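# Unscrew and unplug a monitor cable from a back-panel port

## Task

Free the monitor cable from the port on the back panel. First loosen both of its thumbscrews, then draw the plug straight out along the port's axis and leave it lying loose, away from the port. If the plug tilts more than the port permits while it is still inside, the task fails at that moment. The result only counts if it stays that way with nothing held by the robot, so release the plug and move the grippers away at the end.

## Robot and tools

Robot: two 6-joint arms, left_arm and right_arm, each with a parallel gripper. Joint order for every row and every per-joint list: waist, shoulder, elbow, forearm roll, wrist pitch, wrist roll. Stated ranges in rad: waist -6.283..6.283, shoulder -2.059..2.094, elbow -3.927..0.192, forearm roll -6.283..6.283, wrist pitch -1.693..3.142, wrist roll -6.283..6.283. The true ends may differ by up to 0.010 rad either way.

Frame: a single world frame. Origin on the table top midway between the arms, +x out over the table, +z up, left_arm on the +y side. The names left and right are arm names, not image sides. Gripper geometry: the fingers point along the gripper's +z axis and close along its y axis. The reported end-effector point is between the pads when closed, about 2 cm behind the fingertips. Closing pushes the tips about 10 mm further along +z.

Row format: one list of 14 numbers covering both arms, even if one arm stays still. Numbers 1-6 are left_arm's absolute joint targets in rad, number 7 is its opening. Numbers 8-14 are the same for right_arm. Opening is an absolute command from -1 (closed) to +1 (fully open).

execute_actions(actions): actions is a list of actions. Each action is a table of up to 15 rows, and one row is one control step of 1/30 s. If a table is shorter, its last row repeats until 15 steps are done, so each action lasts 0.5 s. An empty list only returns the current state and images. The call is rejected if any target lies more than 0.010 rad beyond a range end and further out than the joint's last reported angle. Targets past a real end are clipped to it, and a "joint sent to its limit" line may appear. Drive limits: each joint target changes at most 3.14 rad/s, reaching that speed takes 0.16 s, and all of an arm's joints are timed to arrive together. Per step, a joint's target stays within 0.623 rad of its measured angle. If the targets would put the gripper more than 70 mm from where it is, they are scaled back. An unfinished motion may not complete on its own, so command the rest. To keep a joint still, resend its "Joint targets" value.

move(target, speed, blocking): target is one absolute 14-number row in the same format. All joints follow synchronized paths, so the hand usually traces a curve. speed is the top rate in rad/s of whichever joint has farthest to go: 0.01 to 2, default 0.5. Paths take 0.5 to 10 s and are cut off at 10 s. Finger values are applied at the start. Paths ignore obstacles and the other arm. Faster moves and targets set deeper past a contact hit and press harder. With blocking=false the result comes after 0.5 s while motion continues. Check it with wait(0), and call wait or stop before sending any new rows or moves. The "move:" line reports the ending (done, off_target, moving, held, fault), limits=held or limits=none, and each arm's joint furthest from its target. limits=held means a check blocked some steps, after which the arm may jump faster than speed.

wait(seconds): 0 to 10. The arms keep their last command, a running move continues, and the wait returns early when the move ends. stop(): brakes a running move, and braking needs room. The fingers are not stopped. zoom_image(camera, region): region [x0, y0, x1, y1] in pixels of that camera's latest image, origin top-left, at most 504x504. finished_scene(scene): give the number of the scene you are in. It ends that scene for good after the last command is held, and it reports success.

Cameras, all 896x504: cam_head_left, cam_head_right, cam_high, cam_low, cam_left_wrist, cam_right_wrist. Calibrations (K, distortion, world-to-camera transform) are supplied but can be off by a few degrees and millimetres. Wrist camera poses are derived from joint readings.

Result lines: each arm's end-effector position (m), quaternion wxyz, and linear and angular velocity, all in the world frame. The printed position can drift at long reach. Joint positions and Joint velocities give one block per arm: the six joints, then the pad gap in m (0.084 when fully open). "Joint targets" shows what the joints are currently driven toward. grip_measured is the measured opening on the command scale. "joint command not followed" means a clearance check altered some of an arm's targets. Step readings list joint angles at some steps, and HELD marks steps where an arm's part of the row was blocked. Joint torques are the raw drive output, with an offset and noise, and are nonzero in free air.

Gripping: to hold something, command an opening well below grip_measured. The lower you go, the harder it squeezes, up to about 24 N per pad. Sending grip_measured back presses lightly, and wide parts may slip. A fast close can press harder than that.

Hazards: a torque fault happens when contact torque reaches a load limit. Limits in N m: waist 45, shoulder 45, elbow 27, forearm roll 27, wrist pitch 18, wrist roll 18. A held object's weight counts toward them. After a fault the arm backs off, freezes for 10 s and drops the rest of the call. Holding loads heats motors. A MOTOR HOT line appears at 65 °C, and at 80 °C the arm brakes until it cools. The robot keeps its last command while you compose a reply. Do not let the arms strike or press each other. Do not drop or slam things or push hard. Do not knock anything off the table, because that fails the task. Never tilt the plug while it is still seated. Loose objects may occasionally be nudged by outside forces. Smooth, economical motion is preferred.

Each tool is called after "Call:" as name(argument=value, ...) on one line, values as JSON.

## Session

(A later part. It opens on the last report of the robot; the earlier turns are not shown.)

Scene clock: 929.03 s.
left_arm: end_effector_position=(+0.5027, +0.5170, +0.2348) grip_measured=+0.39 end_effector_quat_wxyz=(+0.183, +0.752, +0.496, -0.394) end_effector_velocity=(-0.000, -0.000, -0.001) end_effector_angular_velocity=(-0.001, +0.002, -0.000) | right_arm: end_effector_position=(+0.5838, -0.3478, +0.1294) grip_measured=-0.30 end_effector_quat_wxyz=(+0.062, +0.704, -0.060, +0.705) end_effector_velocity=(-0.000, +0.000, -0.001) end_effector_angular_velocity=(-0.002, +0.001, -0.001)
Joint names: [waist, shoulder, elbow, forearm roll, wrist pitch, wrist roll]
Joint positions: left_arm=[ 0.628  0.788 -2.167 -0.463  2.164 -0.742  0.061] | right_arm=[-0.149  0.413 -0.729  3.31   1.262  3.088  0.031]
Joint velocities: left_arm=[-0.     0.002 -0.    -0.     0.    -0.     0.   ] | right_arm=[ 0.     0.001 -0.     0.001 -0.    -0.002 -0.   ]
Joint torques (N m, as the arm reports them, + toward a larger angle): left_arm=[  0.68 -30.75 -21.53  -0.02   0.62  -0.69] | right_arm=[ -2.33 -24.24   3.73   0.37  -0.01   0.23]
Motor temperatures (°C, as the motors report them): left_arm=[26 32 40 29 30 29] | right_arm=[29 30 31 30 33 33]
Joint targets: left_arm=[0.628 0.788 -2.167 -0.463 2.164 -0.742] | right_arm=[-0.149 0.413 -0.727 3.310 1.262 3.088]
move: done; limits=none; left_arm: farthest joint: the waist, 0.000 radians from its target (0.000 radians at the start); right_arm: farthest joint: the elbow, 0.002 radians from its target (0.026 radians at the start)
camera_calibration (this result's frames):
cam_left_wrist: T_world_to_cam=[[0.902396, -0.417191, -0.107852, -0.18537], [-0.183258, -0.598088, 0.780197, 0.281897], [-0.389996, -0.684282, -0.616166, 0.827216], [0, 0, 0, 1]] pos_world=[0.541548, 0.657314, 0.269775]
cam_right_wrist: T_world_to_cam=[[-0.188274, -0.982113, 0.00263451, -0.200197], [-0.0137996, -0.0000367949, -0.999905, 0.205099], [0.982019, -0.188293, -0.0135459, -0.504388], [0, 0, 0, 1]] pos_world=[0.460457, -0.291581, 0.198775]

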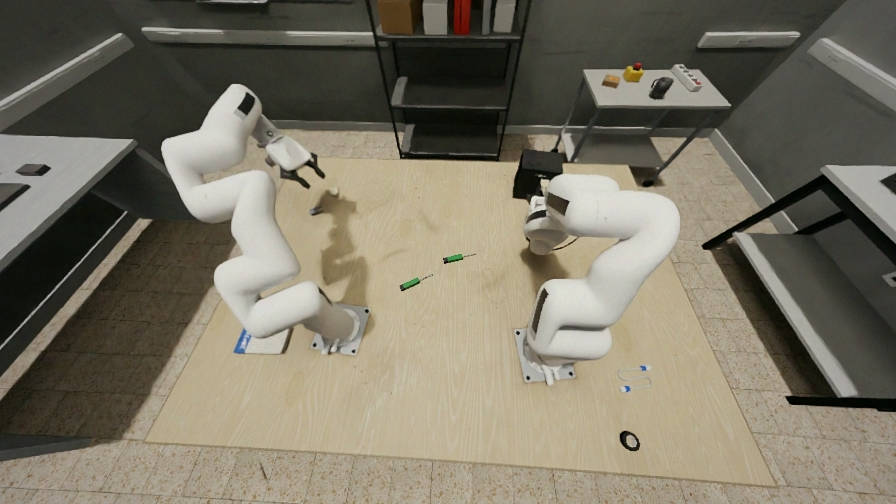

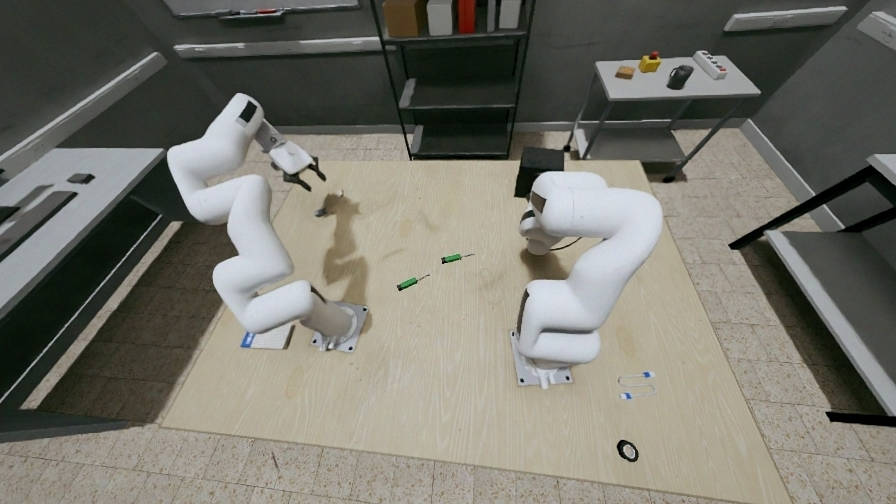

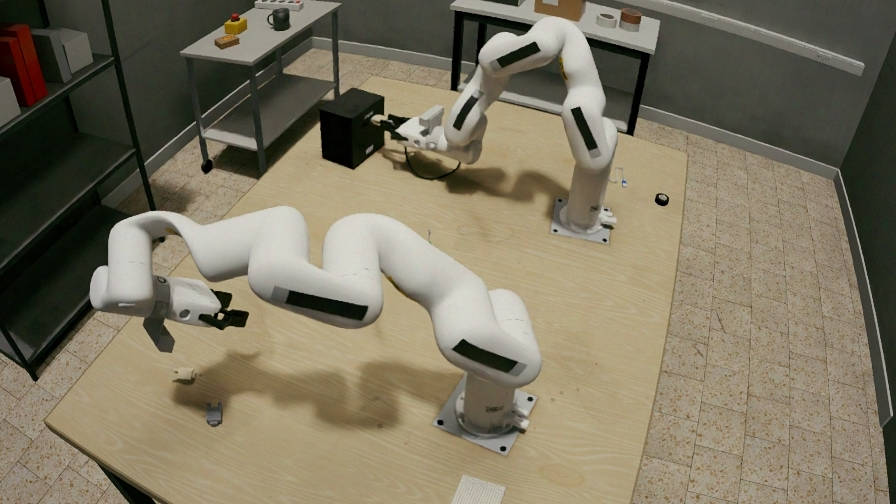

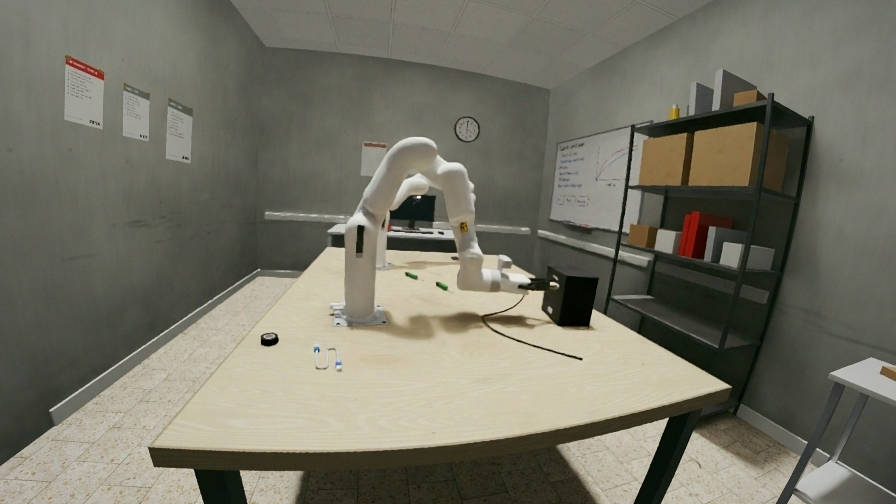

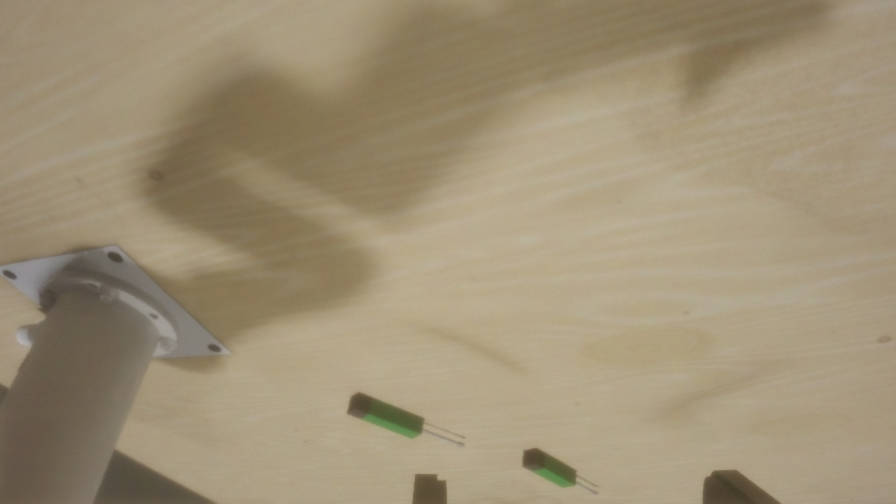

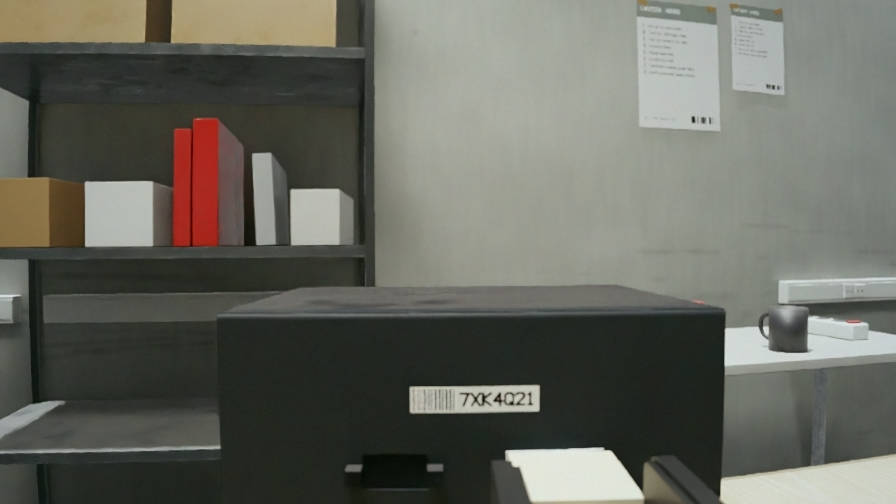

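Call:
move(target=[0.628,0.788,-2.167,-0.463,2.164,-0.742,0.4,-0.1505,0.419,-0.736,3.31,1.258,3.088,1], speed=0.05)

Call:
move(target=[0.628,0.788,-2.167,-0.463,2.164,-0.742,0.4,-0.14,0.336,-0.58,3.32,1.33,3.09,1], speed=0.2)

Call:
zoom_image(camera="cam_right_wrist", region=[350,254,750,504])

Scene clock: 969.40 s.
left_arm: end_effector_position=(+0.5027, +0.5170, +0.2348) grip_measured=+0.39 end_effector_quat_wxyz=(+0.183, +0.752, +0.496, -0.394) end_effector_velocity=(+0.000, -0.000, +0.001) end_effector_angular_velocity=(+0.001, -0.002, -0.001) | right_arm: end_effector_position=(+0.5850, -0.3484, +0.1277) grip_measured=+1.00 end_effector_quat_wxyz=(+0.062, +0.705, -0.061, +0.704) end_effector_velocity=(+0.001, +0.000, +0.001) end_effector_angular_velocity=(+0.001, -0.002, +0.000)
Joint names: [waist, shoulder, elbow, forearm roll, wrist pitch, wrist roll]
Joint positions: left_arm=[ 0.628  0.788 -2.167 -0.463  2.164 -0.742  0.061] | right_arm=[-0.15   0.419 -0.736  3.31   1.258  3.088  0.084]
Joint velocities: left_arm=[-0.001 -0.001 -0.001  0.    -0.     0.     0.   ] | right_arm=[ 0.001  0.    -0.003  0.    -0.     0.001  0.   ]
Joint torques (N m, as the arm reports them, + toward a larger angle): left_arm=[  0.42 -30.54 -21.88  -0.62   0.38  -0.94] | right_arm=[ -2.52 -30.73 -14.1   -0.18   2.13   0.48]
Motor temperatures (°C, as the motors report them): left_arm=[26 32 40 29 30 29] | right_arm=[29 30 30 30 33 33]
Joint targets: left_arm=[0.628 0.788 -2.167 -0.463 2.164 -0.742] | right_arm=[-0.150 0.419 -0.736 3.310 1.258 3.088]
move: done; limits=none; left_arm: farthest joint: the waist, 0.000 radians from its target (0.000 radians at the start); right_arm: farthest joint: the waist, 0.000 radians from its target (0.001 radians at the start)
camera_calibration (this result's frames):
cam_left_wrist: T_world_to_cam=[[0.902396, -0.417192, -0.107852, -0.18537], [-0.183258, -0.598088, 0.780197, 0.281897], [-0.389996, -0.684282, -0.616166, 0.827216], [0, 0, 0, 1]] pos_world=[0.541548, 0.657314, 0.269775]
cam_right_wrist: T_world_to_cam=[[-0.18925, -0.981926, 0.00254089, -0.199884], [-0.0171063, 0.000709661, -0.999853, 0.205616], [0.98178, -0.189265, -0.0169314, -0.505533], [0, 0, 0, 1]] pos_world=[0.462012, -0.292098, 0.197534]

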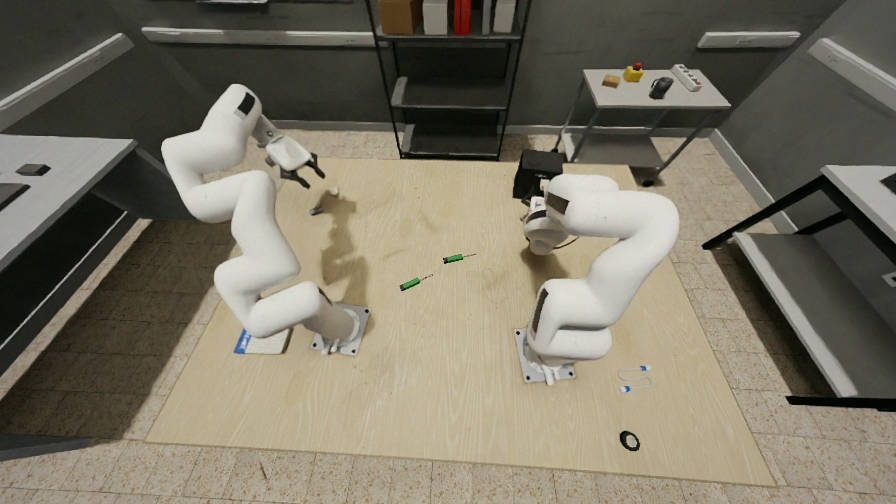

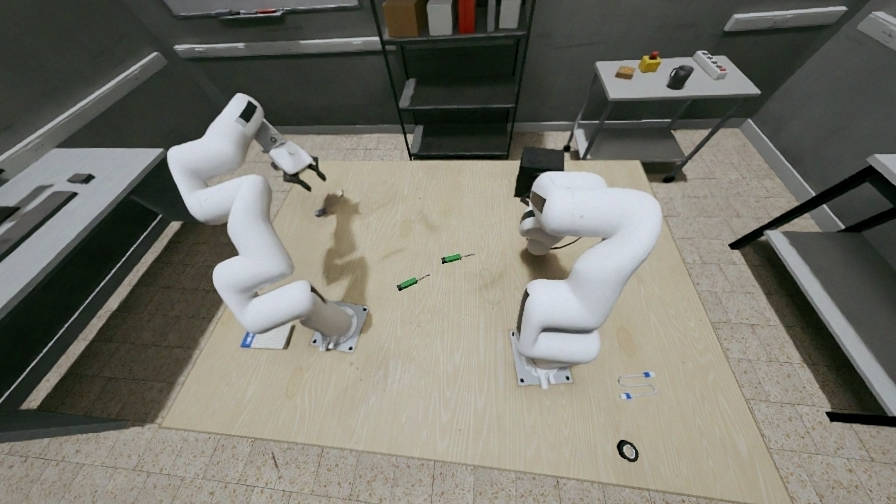

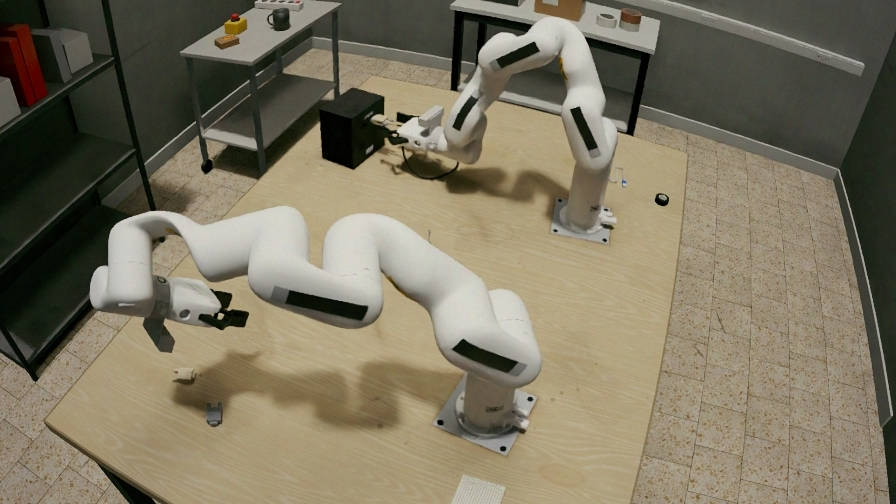

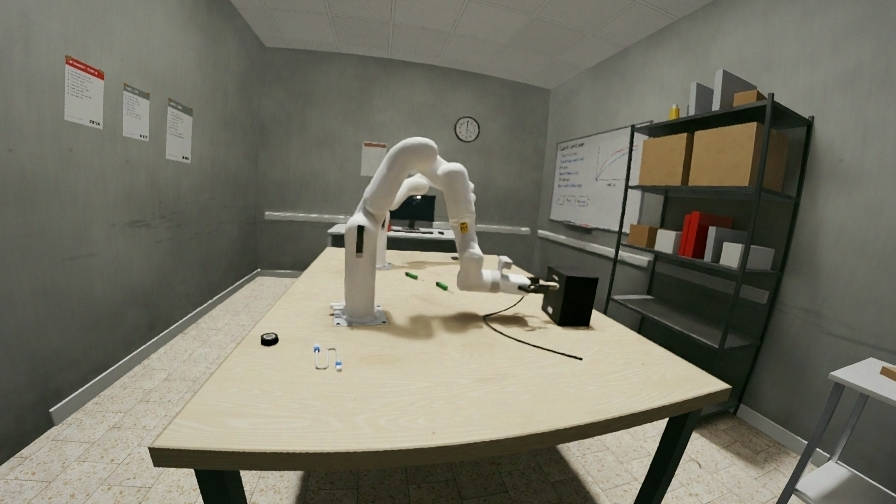

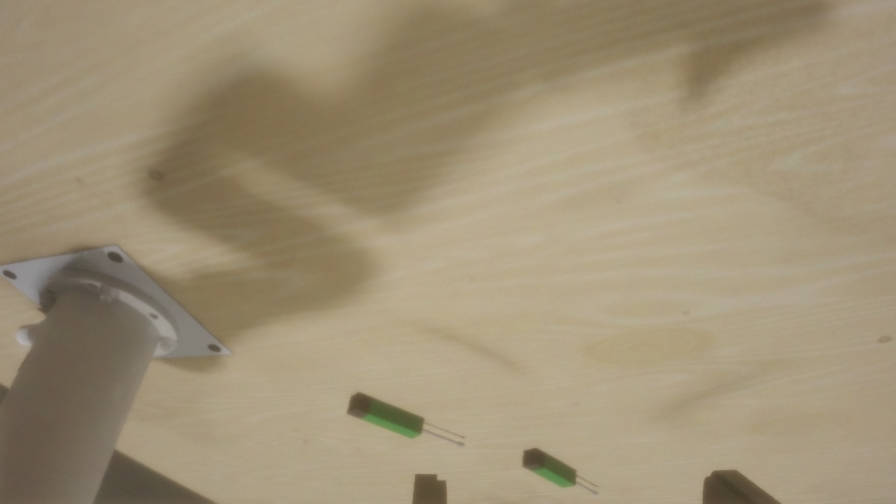

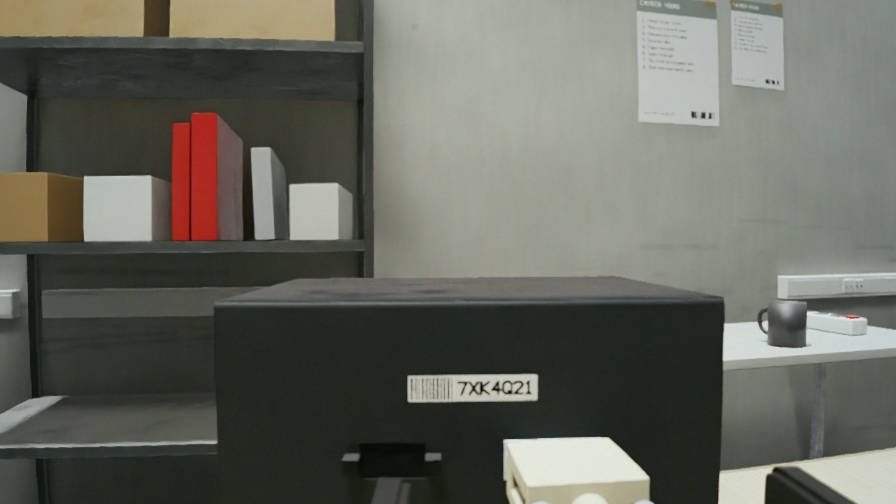

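Scene clock: 970.63 s.
left_arm: end_effector_position=(+0.5027, +0.5170, +0.2348) grip_measured=+0.39 end_effector_quat_wxyz=(+0.183, +0.752, +0.496, -0.394) end_effector_velocity=(-0.000, -0.000, -0.000) end_effector_angular_velocity=(-0.001, +0.001, -0.000) | right_arm: end_effector_position=(+0.5423, -0.3460, +0.1283) grip_measured=+1.00 end_effector_quat_wxyz=(+0.065, +0.705, -0.059, +0.704) end_effector_velocity=(-0.001, +0.000, -0.000) end_effector_angular_velocity=(+0.001, +0.001, +0.000)
Joint names: [waist, shoulder, elbow, forearm roll, wrist pitch, wrist roll]
Joint positions: left_arm=[ 0.628  0.788 -2.167 -0.463  2.164 -0.742  0.061] | right_arm=[-0.14   0.336 -0.58   3.32   1.33   3.09   0.084]
Joint velocities: left_arm=[ 0.     0.001  0.001 -0.     0.     0.     0.   ] | right_arm=[ 0.    -0.001  0.003  0.     0.002  0.001 -0.   ]
Joint torques (N m, as the arm reports them, + toward a larger angle): left_arm=[  0.59 -29.96 -22.08  -1.18   0.47  -0.84] | right_arm=[ -1.74 -26.4  -10.95  -0.27   1.7    0.41]
Motor temperatures (°C, as the motors report them): left_arm=[26 32 40 29 30 29] | right_arm=[29 30 30 30 33 33]
Joint targets: left_arm=[0.628 0.788 -2.167 -0.463 2.164 -0.742] | right_arm=[-0.140 0.336 -0.580 3.320 1.330 3.090]
move: done; limits=none; left_arm: farthest joint: the waist, 0.000 radians from its target (0.000 radians at the start); right_arm: farthest joint: the waist, 0.000 radians from its target (0.010 radians at the start)
camera_calibration (this result's frames):
cam_left_wrist: T_world_to_cam=[[0.902396, -0.417192, -0.107852, -0.18537], [-0.183258, -0.598088, 0.780197, 0.281897], [-0.389997, -0.684282, -0.616166, 0.827216], [0, 0, 0, 1]] pos_world=[0.541548, 0.657314, 0.269775]
cam_right_wrist: T_world_to_cam=[[-0.191795, -0.981386, 0.00981237, -0.204978], [-0.0181361, -0.00645224, -0.999815, 0.203583], [0.981267, -0.191937, -0.016561, -0.463836], [0, 0, 0, 1]] pos_world=[0.419525, -0.288876, 0.197875]

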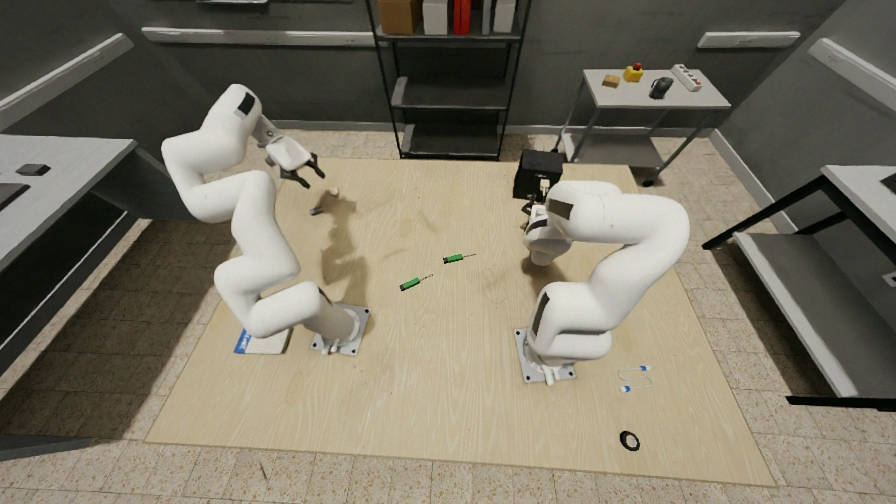

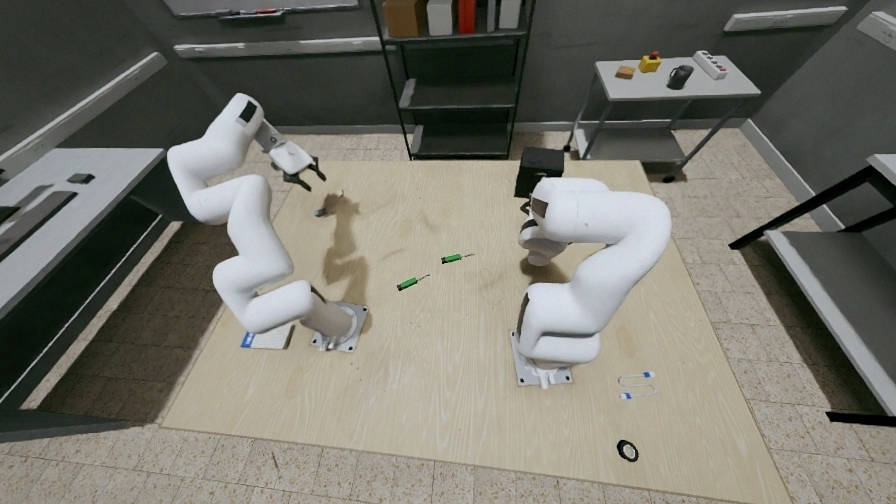

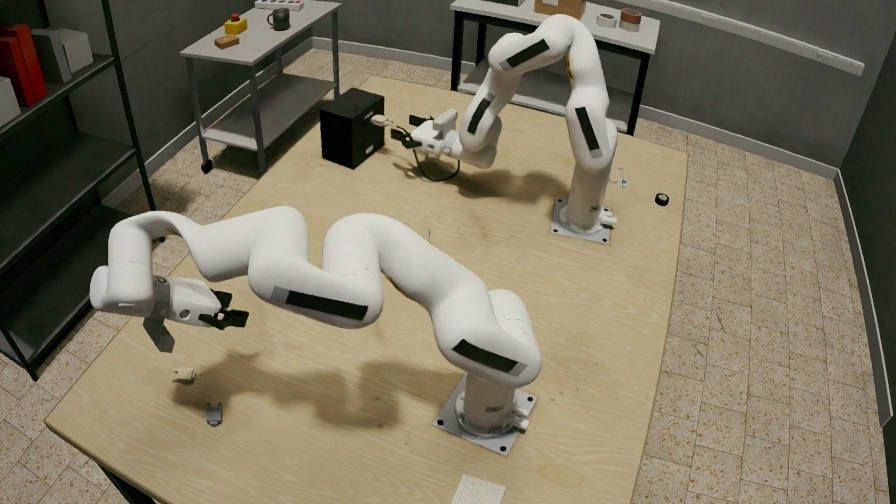

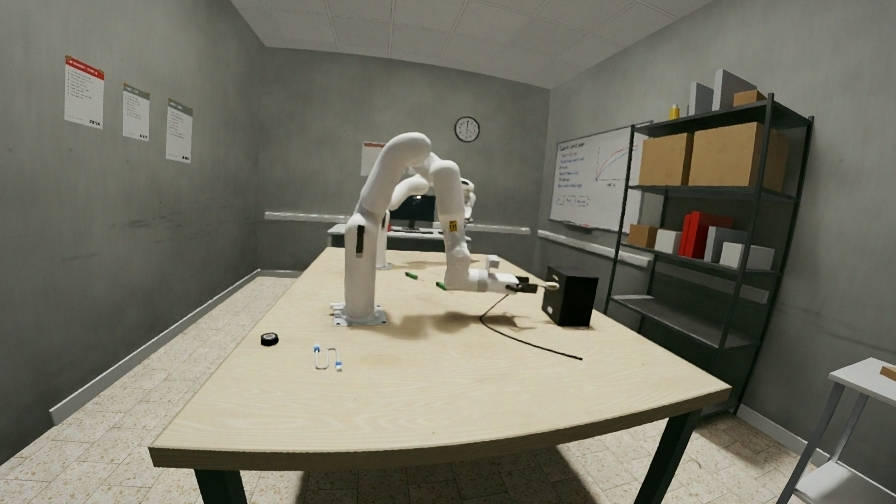

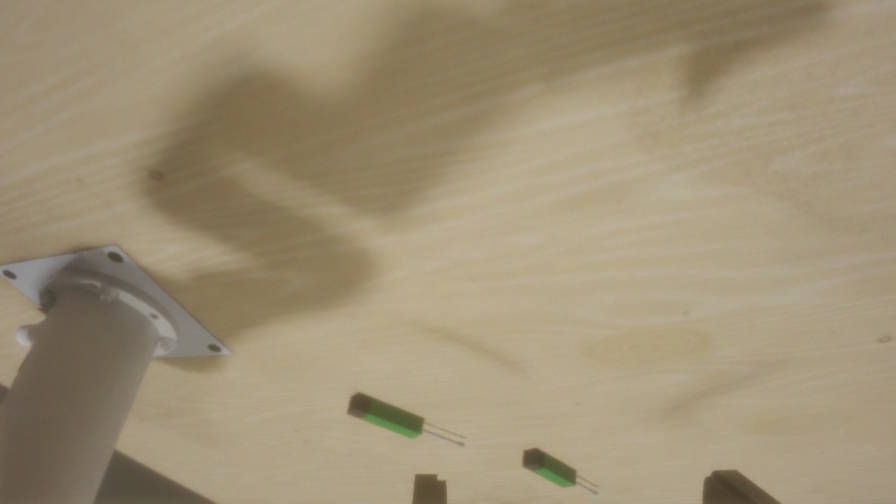

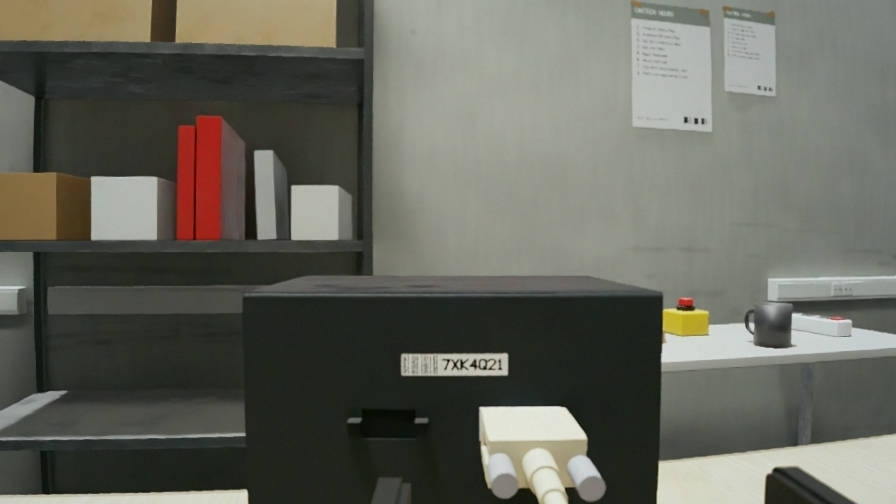

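Region (350, 254, 750, 504) of cam_right_wrist's 896x504 image, scaled by 1.260, with more detail than that image has; it fills the top 315 rows of this view, and the rest is white.

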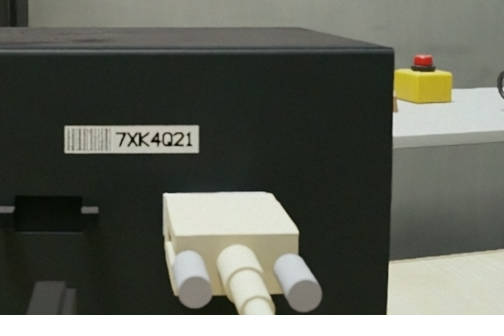

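Call:
execute_actions(actions=[[[0.628,0.788,-2.167,-0.463,2.164,-0.742,0.4,-0.066,0.348,-0.601,3.404,1.326,3.08,1]],[[0.628,0.788,-2.167,-0.463,2.164,-0.742,0.4,-0.066,0.348,-0.601,3.404,1.326,2.55,1]],[[0.628,0.788,-2.167,-0.463,2.164,-0.742,0.4,-0.066,0.348,-0.601,3.404,1.326,2.0,1]],[[0.628,0.788,-2.167,-0.463,2.164,-0.742,0.4,-0.066,0.348,-0.601,3.404,1.326,1.49,1]],[[0.628,0.788,-2.167,-0.463,2.164,-0.742,0.4,-0.05,0.348,-0.601,3.404,1.326,1.49,-0.55]],[[0.628,0.788,-2.167,-0.463,2.164,-0.742,0.4,-0.05,0.348,-0.601,3.404,1.326,1.49,-0.55]],[[0.628,0.788,-2.167,-0.463,2.164,-0.742,0.4,-0.068,0.385,-0.675,3.397,1.289,1.49,-0.55]],[[0.628,0.788,-2.167,-0.463,2.164,-0.742,0.4,-0.0805,0.4085,-0.7237,3.393,1.2661,1.488,-0.55]],
[[0.628,0.788,-2.167,-0.463,2.164,-0.742,0.4,-0.0815,0.3965,-0.7214,3.393,1.2566,1.838,-0.55]],[[0.628,0.788,-2.167,-0.463,2.164,-0.742,0.4,-0.0815,0.3965,-0.7214,3.393,1.2566,1.838,-1]],[[0.628,0.788,-2.167,-0.463,2.164,-0.742,0.4,-0.0805,0.4205,-0.726,3.393,1.2756,1.138,-1]],[[0.628,0.788,-2.167,-0.463,2.164,-0.742,0.4,-0.0805,0.4205,-0.726,3.393,1.2756,1.138,-0.55]],
[[0.628,0.788,-2.167,-0.463,2.164,-0.742,0.4,-0.0815,0.3965,-0.7214,3.393,1.2566,1.838,-0.55]],[[0.628,0.788,-2.167,-0.463,2.164,-0.742,0.4,-0.0815,0.3965,-0.7214,3.393,1.2566,1.838,-1]],[[0.628,0.788,-2.167,-0.463,2.164,-0.742,0.4,-0.0805,0.4205,-0.726,3.393,1.2756,1.138,-1]],[[0.628,0.788,-2.167,-0.463,2.164,-0.742,0.4,-0.0805,0.4205,-0.726,3.393,1.2756,1.138,-0.55]],
[[0.628,0.788,-2.167,-0.463,2.164,-0.742,0.4,-0.0815,0.3965,-0.7214,3.393,1.2566,1.838,-0.55]],[[0.628,0.788,-2.167,-0.463,2.164,-0.742,0.4,-0.0815,0.3965,-0.7214,3.393,1.2566,1.838,-1]],[[0.628,0.788,-2.167,-0.463,2.164,-0.742,0.4,-0.0805,0.4205,-0.726,3.393,1.2756,1.138,-1]],[[0.628,0.788,-2.167,-0.463,2.164,-0.742,0.4,-0.0805,0.4205,-0.726,3.393,1.2756,1.138,-0.55]],
[[0.628,0.788,-2.167,-0.463,2.164,-0.742,0.4,-0.0815,0.3965,-0.7214,3.393,1.2566,1.838,-0.55]],[[0.628,0.788,-2.167,-0.463,2.164,-0.742,0.4,-0.0815,0.3965,-0.7214,3.393,1.2566,1.838,-1]],[[0.628,0.788,-2.167,-0.463,2.164,-0.742,0.4,-0.0805,0.4205,-0.726,3.393,1.2756,1.138,-1]],[[0.628,0.788,-2.167,-0.463,2.164,-0.742,0.4,-0.0805,0.4205,-0.726,3.393,1.2756,1.138,-0.55]],
[[0.628,0.788,-2.167,-0.463,2.164,-0.742,0.4,-0.0815,0.3965,-0.7214,3.393,1.2566,1.838,-0.55]],[[0.628,0.788,-2.167,-0.463,2.164,-0.742,0.4,-0.0815,0.3965,-0.7214,3.393,1.2566,1.838,-1]],[[0.628,0.788,-2.167,-0.463,2.164,-0.742,0.4,-0.0805,0.4205,-0.726,3.393,1.2756,1.138,-1]],[[0.628,0.788,-2.167,-0.463,2.164,-0.742,0.4,-0.0805,0.4205,-0.726,3.393,1.2756,1.138,-0.55]],
[[0.628,0.788,-2.167,-0.463,2.164,-0.742,0.4,-0.0815,0.3965,-0.7214,3.393,1.2566,1.838,-0.55]],[[0.628,0.788,-2.167,-0.463,2.164,-0.742,0.4,-0.0815,0.3965,-0.7214,3.393,1.2566,1.838,-1]],[[0.628,0.788,-2.167,-0.463,2.164,-0.742,0.4,-0.0805,0.4205,-0.726,3.393,1.2756,1.138,-1]],[[0.628,0.788,-2.167,-0.463,2.164,-0.742,0.4,-0.0805,0.4205,-0.726,3.393,1.2756,1.138,-0.55]],
[[0.628,0.788,-2.167,-0.463,2.164,-0.742,0.4,-0.0815,0.3965,-0.7214,3.393,1.2566,1.838,-0.55]],[[0.628,0.788,-2.167,-0.463,2.164,-0.742,0.4,-0.0815,0.3965,-0.7214,3.393,1.2566,1.838,-1]],[[0.628,0.788,-2.167,-0.463,2.164,-0.742,0.4,-0.0805,0.4205,-0.726,3.393,1.2756,1.138,-1]],[[0.628,0.788,-2.167,-0.463,2.164,-0.742,0.4,-0.0805,0.4205,-0.726,3.393,1.2756,1.138,-0.55]],
[[0.628,0.788,-2.167,-0.463,2.164,-0.742,0.4,-0.0815,0.3965,-0.7214,3.393,1.2566,1.838,-0.55]],[[0.628,0.788,-2.167,-0.463,2.164,-0.742,0.4,-0.0815,0.3965,-0.7214,3.393,1.2566,1.838,-1]],[[0.628,0.788,-2.167,-0.463,2.164,-0.742,0.4,-0.0805,0.4205,-0.726,3.393,1.2756,1.138,-1]],[[0.628,0.788,-2.167,-0.463,2.164,-0.742,0.4,-0.0805,0.4205,-0.726,3.393,1.2756,1.138,-0.55]],
[[0.628,0.788,-2.167,-0.463,2.164,-0.742,0.4,-0.0815,0.3965,-0.7214,3.393,1.2566,1.838,-0.55]],[[0.628,0.788,-2.167,-0.463,2.164,-0.742,0.4,-0.0815,0.3965,-0.7214,3.393,1.2566,1.838,-1]],[[0.628,0.788,-2.167,-0.463,2.164,-0.742,0.4,-0.0805,0.4205,-0.726,3.393,1.2756,1.138,-1]],[[0.628,0.788,-2.167,-0.463,2.164,-0.742,0.4,-0.0805,0.4205,-0.726,3.393,1.2756,1.138,-0.55]],
[[0.628,0.788,-2.167,-0.463,2.164,-0.742,0.4,-0.0815,0.3965,-0.7214,3.393,1.2566,1.838,-0.55]],[[0.628,0.788,-2.167,-0.463,2.164,-0.742,0.4,-0.0815,0.3965,-0.7214,3.393,1.2566,1.838,-1]],[[0.628,0.788,-2.167,-0.463,2.164,-0.742,0.4,-0.0805,0.4205,-0.726,3.393,1.2756,1.138,-1]],[[0.628,0.788,-2.167,-0.463,2.164,-0.742,0.4,-0.0805,0.4205,-0.726,3.393,1.2756,1.138,-0.55]],
[[0.628,0.788,-2.167,-0.463,2.164,-0.742,0.4,-0.0815,0.3965,-0.7214,3.393,1.2566,1.838,-0.55]],[[0.628,0.788,-2.167,-0.463,2.164,-0.742,0.4,-0.0815,0.3965,-0.7214,3.393,1.2566,1.838,-1]],[[0.628,0.788,-2.167,-0.463,2.164,-0.742,0.4,-0.0805,0.4205,-0.726,3.393,1.2756,1.138,-1]],[[0.628,0.788,-2.167,-0.463,2.164,-0.742,0.4,-0.0805,0.4205,-0.726,3.393,1.2756,1.138,-0.55]],
[[0.628,0.788,-2.167,-0.463,2.164,-0.742,0.4,-0.0815,0.3965,-0.7214,3.393,1.2566,1.838,-0.55]],[[0.628,0.788,-2.167,-0.463,2.164,-0.742,0.4,-0.0815,0.3965,-0.7214,3.393,1.2566,1.838,-1]],[[0.628,0.788,-2.167,-0.463,2.164,-0.742,0.4,-0.0805,0.4205,-0.726,3.393,1.2756,1.138,-1]],[[0.628,0.788,-2.167,-0.463,2.164,-0.742,0.4,-0.0805,0.4205,-0.726,3.393,1.2756,1.138,-1]]])

Scene clock: 1051.57 s.
left_arm: end_effector_position=(+0.5027, +0.5170, +0.2348) grip_measured=+0.39 end_effector_quat_wxyz=(+0.183, +0.752, +0.496, -0.394) end_effector_velocity=(-0.000, +0.000, -0.001) end_effector_angular_velocity=(-0.001, +0.002, +0.001) | right_arm: end_effector_position=(+0.5816, -0.3254, +0.1261) grip_measured=-0.84 end_effector_quat_wxyz=(+0.616, +0.455, +0.541, +0.348) end_effector_velocity=(+0.000, -0.001, +0.000) end_effector_angular_velocity=(-0.001, -0.002, -0.001)
Joint names: [waist, shoulder, elbow, forearm roll, wrist pitch, wrist roll]
Joint positions: left_arm=[ 0.628  0.788 -2.167 -0.463  2.164 -0.742  0.061] | right_arm=[-0.081  0.42  -0.726  3.393  1.276  1.138  0.007]
Joint velocities: left_arm=[ 0.     0.002 -0.    -0.     0.    -0.001  0.   ] | right_arm=[-0.001  0.    -0.     0.     0.002 -0.001 -0.   ]
Joint torques (N m, as the arm reports them, + toward a larger angle): left_arm=[  0.43 -30.4  -22.09  -0.9    0.35  -0.62] | right_arm=[ -1.92 -29.8  -12.23  -0.41   1.76   0.4 ]
Motor temperatures (°C, as the motors report them): left_arm=[26 32 40 29 30 29] | right_arm=[29 30 31 30 33 33]
Joint targets: left_arm=[0.628 0.788 -2.167 -0.463 2.164 -0.742] | right_arm=[-0.081 0.420 -0.726 3.393 1.276 1.138]
Step readings (joint positions; steps 1 to 15: 1st action; 16 to 30: 2nd action; 31 to 45: 3rd action; 46 to 60: 4th action; 61 to 75: 5th action; 76 to 90: 6th action; 91 to 105: 7th action; 106 to 120: 8th action; 121 to 135: 9th action; 136 to 150: 10th action; 151 to 165: 11th action; 166 to 180: 12th action; 181 to 195: 13th action):
0: left_arm=[0.628 0.788 -2.167 -0.463 2.164 -0.742] | right_arm=[-0.140 0.336 -0.580 3.320 1.330 3.090]
1: left_arm=[0.628 0.788 -2.167 -0.463 2.164 -0.742] | right_arm=[-0.140 0.336 -0.580 3.321 1.330 3.090]
2: left_arm=[0.628 0.788 -2.167 -0.463 2.164 -0.742] | right_arm=[-0.135 0.337 -0.581 3.327 1.330 3.089]
4: left_arm=[0.628 0.788 -2.167 -0.463 2.164 -0.742] | right_arm=[-0.105 0.342 -0.590 3.362 1.328 3.085]
8: left_arm=[0.628 0.788 -2.167 -0.463 2.164 -0.742] | right_arm=[-0.072 0.347 -0.599 3.395 1.326 3.081]
15: left_arm=[0.628 0.788 -2.167 -0.463 2.164 -0.742] | right_arm=[-0.067 0.348 -0.601 3.403 1.326 3.080]
16: left_arm=[0.628 0.788 -2.167 -0.463 2.164 -0.742] | right_arm=[-0.067 0.348 -0.601 3.403 1.326 3.079]
17: left_arm=[0.628 0.788 -2.167 -0.463 2.164 -0.742] | right_arm=[-0.067 0.348 -0.601 3.404 1.326 3.073]
19: left_arm=[0.628 0.788 -2.167 -0.463 2.164 -0.742] | right_arm=[-0.066 0.348 -0.601 3.404 1.326 3.022]
23: left_arm=[0.628 0.788 -2.167 -0.463 2.164 -0.742] | right_arm=[-0.066 0.348 -0.601 3.404 1.326 2.761]
30: left_arm=[0.628 0.788 -2.167 -0.463 2.164 -0.742] | right_arm=[-0.066 0.348 -0.601 3.404 1.326 2.565]
31: left_arm=[0.628 0.788 -2.167 -0.463 2.164 -0.742] | right_arm=[-0.066 0.348 -0.601 3.404 1.326 2.560]
32: left_arm=[0.628 0.788 -2.167 -0.463 2.164 -0.742] | right_arm=[-0.066 0.348 -0.601 3.404 1.326 2.550]
34: left_arm=[0.628 0.788 -2.167 -0.463 2.164 -0.742] | right_arm=[-0.066 0.348 -0.601 3.404 1.326 2.496]
38: left_arm=[0.628 0.788 -2.167 -0.463 2.164 -0.742] | right_arm=[-0.066 0.348 -0.601 3.404 1.326 2.228]
45: left_arm=[0.628 0.788 -2.167 -0.463 2.164 -0.742] | right_arm=[-0.066 0.348 -0.601 3.404 1.326 2.016]
46: left_arm=[0.628 0.788 -2.167 -0.463 2.164 -0.742] | right_arm=[-0.066 0.348 -0.601 3.404 1.326 2.011]
47: left_arm=[0.628 0.788 -2.167 -0.463 2.164 -0.742] | right_arm=[-0.066 0.348 -0.601 3.404 1.326 2.001]
49: left_arm=[0.628 0.788 -2.167 -0.463 2.164 -0.742] | right_arm=[-0.066 0.348 -0.601 3.404 1.326 1.946]
53: left_arm=[0.628 0.788 -2.167 -0.463 2.164 -0.742] | right_arm=[-0.066 0.348 -0.601 3.404 1.326 1.687]
60: left_arm=[0.628 0.788 -2.167 -0.463 2.164 -0.742] | right_arm=[-0.066 0.348 -0.601 3.404 1.326 1.504]
61: left_arm=[0.628 0.788 -2.167 -0.463 2.164 -0.742] | right_arm=[-0.066 0.348 -0.601 3.404 1.326 1.500]
62: left_arm=[0.628 0.788 -2.167 -0.463 2.164 -0.742] | right_arm=[-0.063 0.348 -0.601 3.404 1.326 1.497]
64: left_arm=[0.628 0.788 -2.167 -0.463 2.164 -0.742] | right_arm=[-0.055 0.348 -0.601 3.404 1.326 1.493]
68: left_arm=[0.628 0.788 -2.167 -0.463 2.164 -0.742] | right_arm=[-0.051 0.348 -0.601 3.404 1.326 1.491]
75: left_arm=[0.628 0.788 -2.167 -0.463 2.164 -0.742] | right_arm=[-0.050 0.348 -0.601 3.404 1.326 1.490]
76: left_arm=[0.628 0.788 -2.167 -0.463 2.164 -0.742] | right_arm=[-0.050 0.348 -0.601 3.404 1.326 1.490]
77: left_arm=[0.628 0.788 -2.167 -0.463 2.164 -0.742] | right_arm=[-0.050 0.348 -0.601 3.404 1.326 1.490]
79: left_arm=[0.628 0.788 -2.167 -0.463 2.164 -0.742] | right_arm=[-0.050 0.348 -0.601 3.404 1.326 1.490]
83: left_arm=[0.628 0.788 -2.167 -0.463 2.164 -0.742] | right_arm=[-0.050 0.348 -0.601 3.404 1.326 1.490]
90: left_arm=[0.628 0.788 -2.167 -0.463 2.164 -0.742] | right_arm=[-0.050 0.348 -0.601 3.404 1.326 1.490]
91: left_arm=[0.628 0.788 -2.167 -0.463 2.164 -0.742] | right_arm=[-0.050 0.348 -0.601 3.404 1.326 1.490]
92: left_arm=[0.628 0.788 -2.167 -0.463 2.164 -0.742] | right_arm=[-0.051 0.351 -0.607 3.403 1.322 1.490]
94: left_arm=[0.628 0.788 -2.167 -0.463 2.164 -0.742] | right_arm=[-0.059 0.368 -0.638 3.400 1.306 1.490]
98: left_arm=[0.628 0.788 -2.167 -0.463 2.164 -0.742] | right_arm=[-0.067 0.381 -0.669 3.398 1.293 1.490]
105: left_arm=[0.628 0.788 -2.167 -0.463 2.164 -0.742] | right_arm=[-0.068 0.385 -0.674 3.397 1.289 1.490]
106: left_arm=[0.628 0.788 -2.167 -0.463 2.164 -0.742] | right_arm=[-0.068 0.385 -0.675 3.397 1.289 1.490]
107: left_arm=[0.628 0.788 -2.167 -0.463 2.164 -0.742] | right_arm=[-0.069 0.388 -0.680 3.396 1.285 1.490]
109: left_arm=[0.628 0.788 -2.167 -0.463 2.164 -0.742] | right_arm=[-0.075 0.399 -0.703 3.395 1.275 1.489]
113: left_arm=[0.628 0.788 -2.167 -0.463 2.164 -0.742] | right_arm=[-0.080 0.407 -0.720 3.393 1.268 1.488]
120: left_arm=[0.628 0.788 -2.167 -0.463 2.164 -0.742] | right_arm=[-0.080 0.408 -0.723 3.393 1.266 1.488]
121: left_arm=[0.628 0.788 -2.167 -0.463 2.164 -0.742] | right_arm=[-0.080 0.408 -0.723 3.393 1.266 1.489]
122: left_arm=[0.628 0.788 -2.167 -0.463 2.164 -0.742] | right_arm=[-0.080 0.408 -0.723 3.393 1.266 1.495]
124: left_arm=[0.628 0.788 -2.167 -0.463 2.164 -0.742] | right_arm=[-0.081 0.407 -0.723 3.393 1.265 1.546]
128: left_arm=[0.628 0.788 -2.167 -0.463 2.164 -0.742] | right_arm=[-0.081 0.399 -0.722 3.393 1.259 1.745]
135: left_arm=[0.628 0.788 -2.167 -0.463 2.164 -0.742] | right_arm=[-0.082 0.397 -0.721 3.393 1.257 1.832]
136: left_arm=[0.628 0.788 -2.167 -0.463 2.164 -0.742] | right_arm=[-0.082 0.397 -0.721 3.393 1.257 1.833]
137: left_arm=[0.628 0.788 -2.167 -0.463 2.164 -0.742] | right_arm=[-0.081 0.397 -0.721 3.393 1.256 1.835]
139: left_arm=[0.628 0.788 -2.167 -0.463 2.164 -0.742] | right_arm=[-0.081 0.397 -0.721 3.393 1.256 1.836]
143: left_arm=[0.628 0.788 -2.167 -0.463 2.164 -0.742] | right_arm=[-0.081 0.397 -0.721 3.393 1.256 1.838]
150: left_arm=[0.628 0.788 -2.167 -0.463 2.164 -0.742] | right_arm=[-0.081 0.397 -0.721 3.393 1.256 1.838]
151: left_arm=[0.628 0.788 -2.167 -0.463 2.164 -0.742] | right_arm=[-0.081 0.397 -0.721 3.393 1.256 1.837]
152: left_arm=[0.628 0.788 -2.167 -0.463 2.164 -0.742] | right_arm=[-0.081 0.397 -0.721 3.393 1.257 1.831]
154: left_arm=[0.628 0.788 -2.167 -0.463 2.164 -0.742] | right_arm=[-0.081 0.399 -0.722 3.393 1.258 1.780]
158: left_arm=[0.628 0.788 -2.167 -0.463 2.164 -0.742] | right_arm=[-0.081 0.409 -0.724 3.393 1.266 1.497]
165: left_arm=[0.628 0.788 -2.167 -0.463 2.164 -0.742] | right_arm=[-0.081 0.420 -0.726 3.393 1.275 1.168]
166: left_arm=[0.628 0.788 -2.167 -0.463 2.164 -0.742] | right_arm=[-0.081 0.420 -0.726 3.393 1.275 1.159]
167: left_arm=[0.628 0.788 -2.167 -0.463 2.164 -0.742] | right_arm=[-0.081 0.420 -0.726 3.393 1.275 1.152]
169: left_arm=[0.628 0.788 -2.167 -0.463 2.164 -0.742] | right_arm=[-0.081 0.420 -0.726 3.393 1.276 1.145]
173: left_arm=[0.628 0.788 -2.167 -0.463 2.164 -0.742] | right_arm=[-0.081 0.420 -0.726 3.393 1.276 1.140]
180: left_arm=[0.628 0.788 -2.167 -0.463 2.164 -0.742] | right_arm=[-0.081 0.420 -0.726 3.393 1.276 1.138]
181: left_arm=[0.628 0.788 -2.167 -0.463 2.164 -0.742] | right_arm=[-0.081 0.420 -0.726 3.393 1.276 1.139]
182: left_arm=[0.628 0.788 -2.167 -0.463 2.164 -0.742] | right_arm=[-0.081 0.420 -0.726 3.393 1.275 1.145]
184: left_arm=[0.628 0.788 -2.167 -0.463 2.164 -0.742] | right_arm=[-0.081 0.419 -0.726 3.393 1.274 1.196]
Lines left out of this list: 217.
camera_calibration (this result's frames):
cam_left_wrist: T_world_to_cam=[[0.902396, -0.417192, -0.107852, -0.18537], [-0.183258, -0.598088, 0.780197, 0.281897], [-0.389996, -0.684282, -0.616166, 0.827216], [0, 0, 0, 1]] pos_world=[0.541548, 0.657314, 0.269775]
cam_right_wrist: T_world_to_cam=[[0.0470781, 0.3484, 0.936163, -0.000245978], [-0.188085, -0.917346, 0.350856, -0.165606], [0.981024, -0.192596, 0.0223418, -0.50341], [0, 0, 0, 1]] pos_world=[0.462721, -0.248787, 0.0695811]

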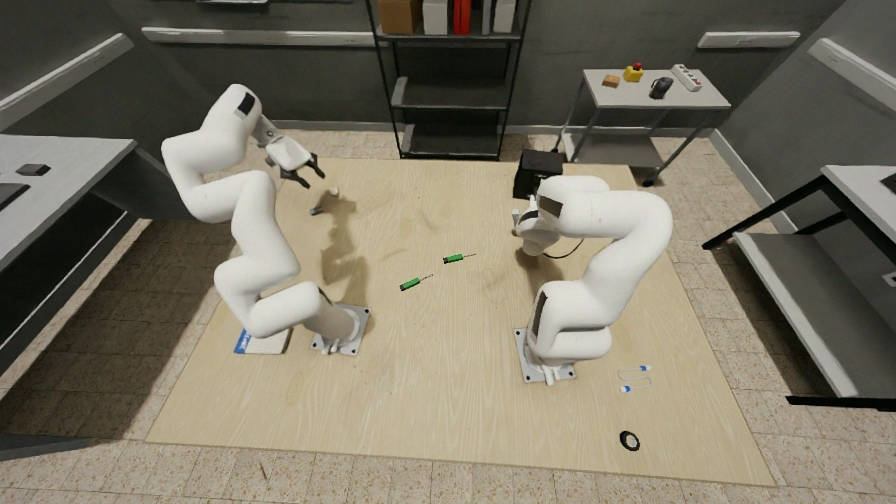

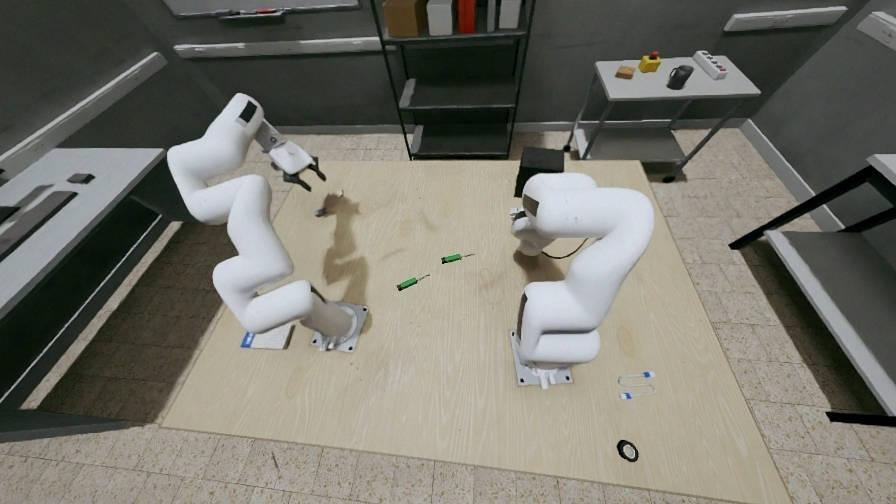

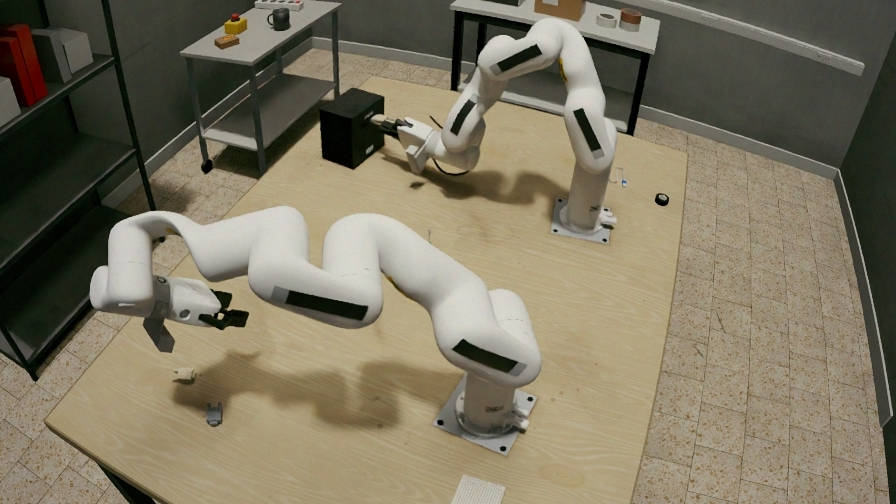

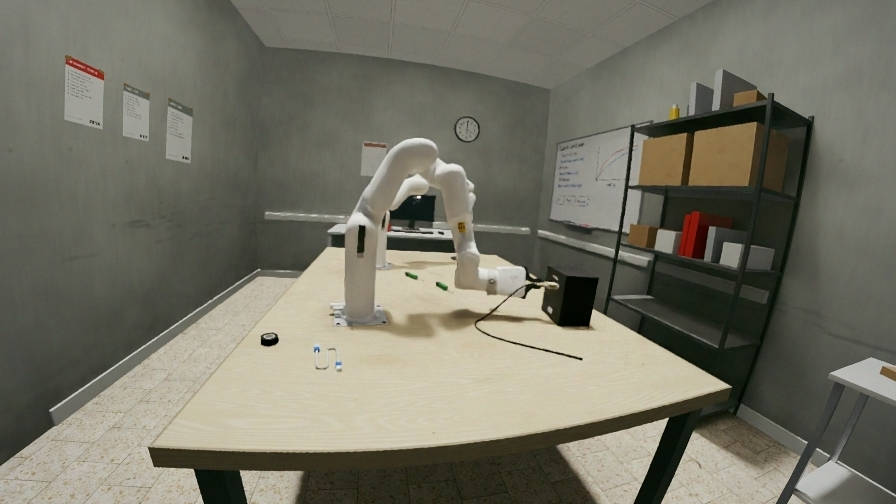

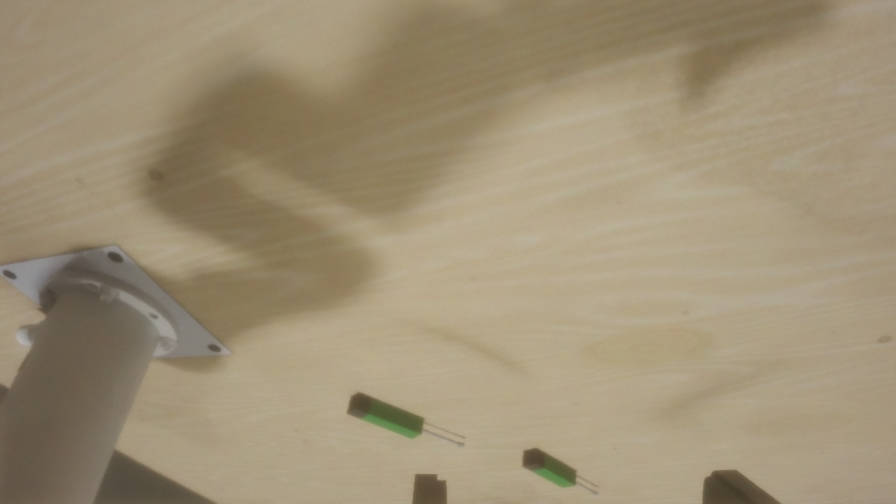

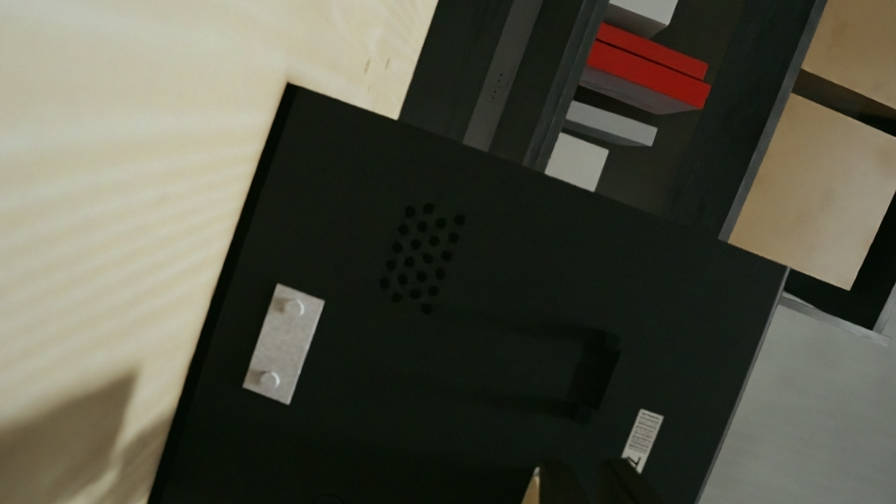

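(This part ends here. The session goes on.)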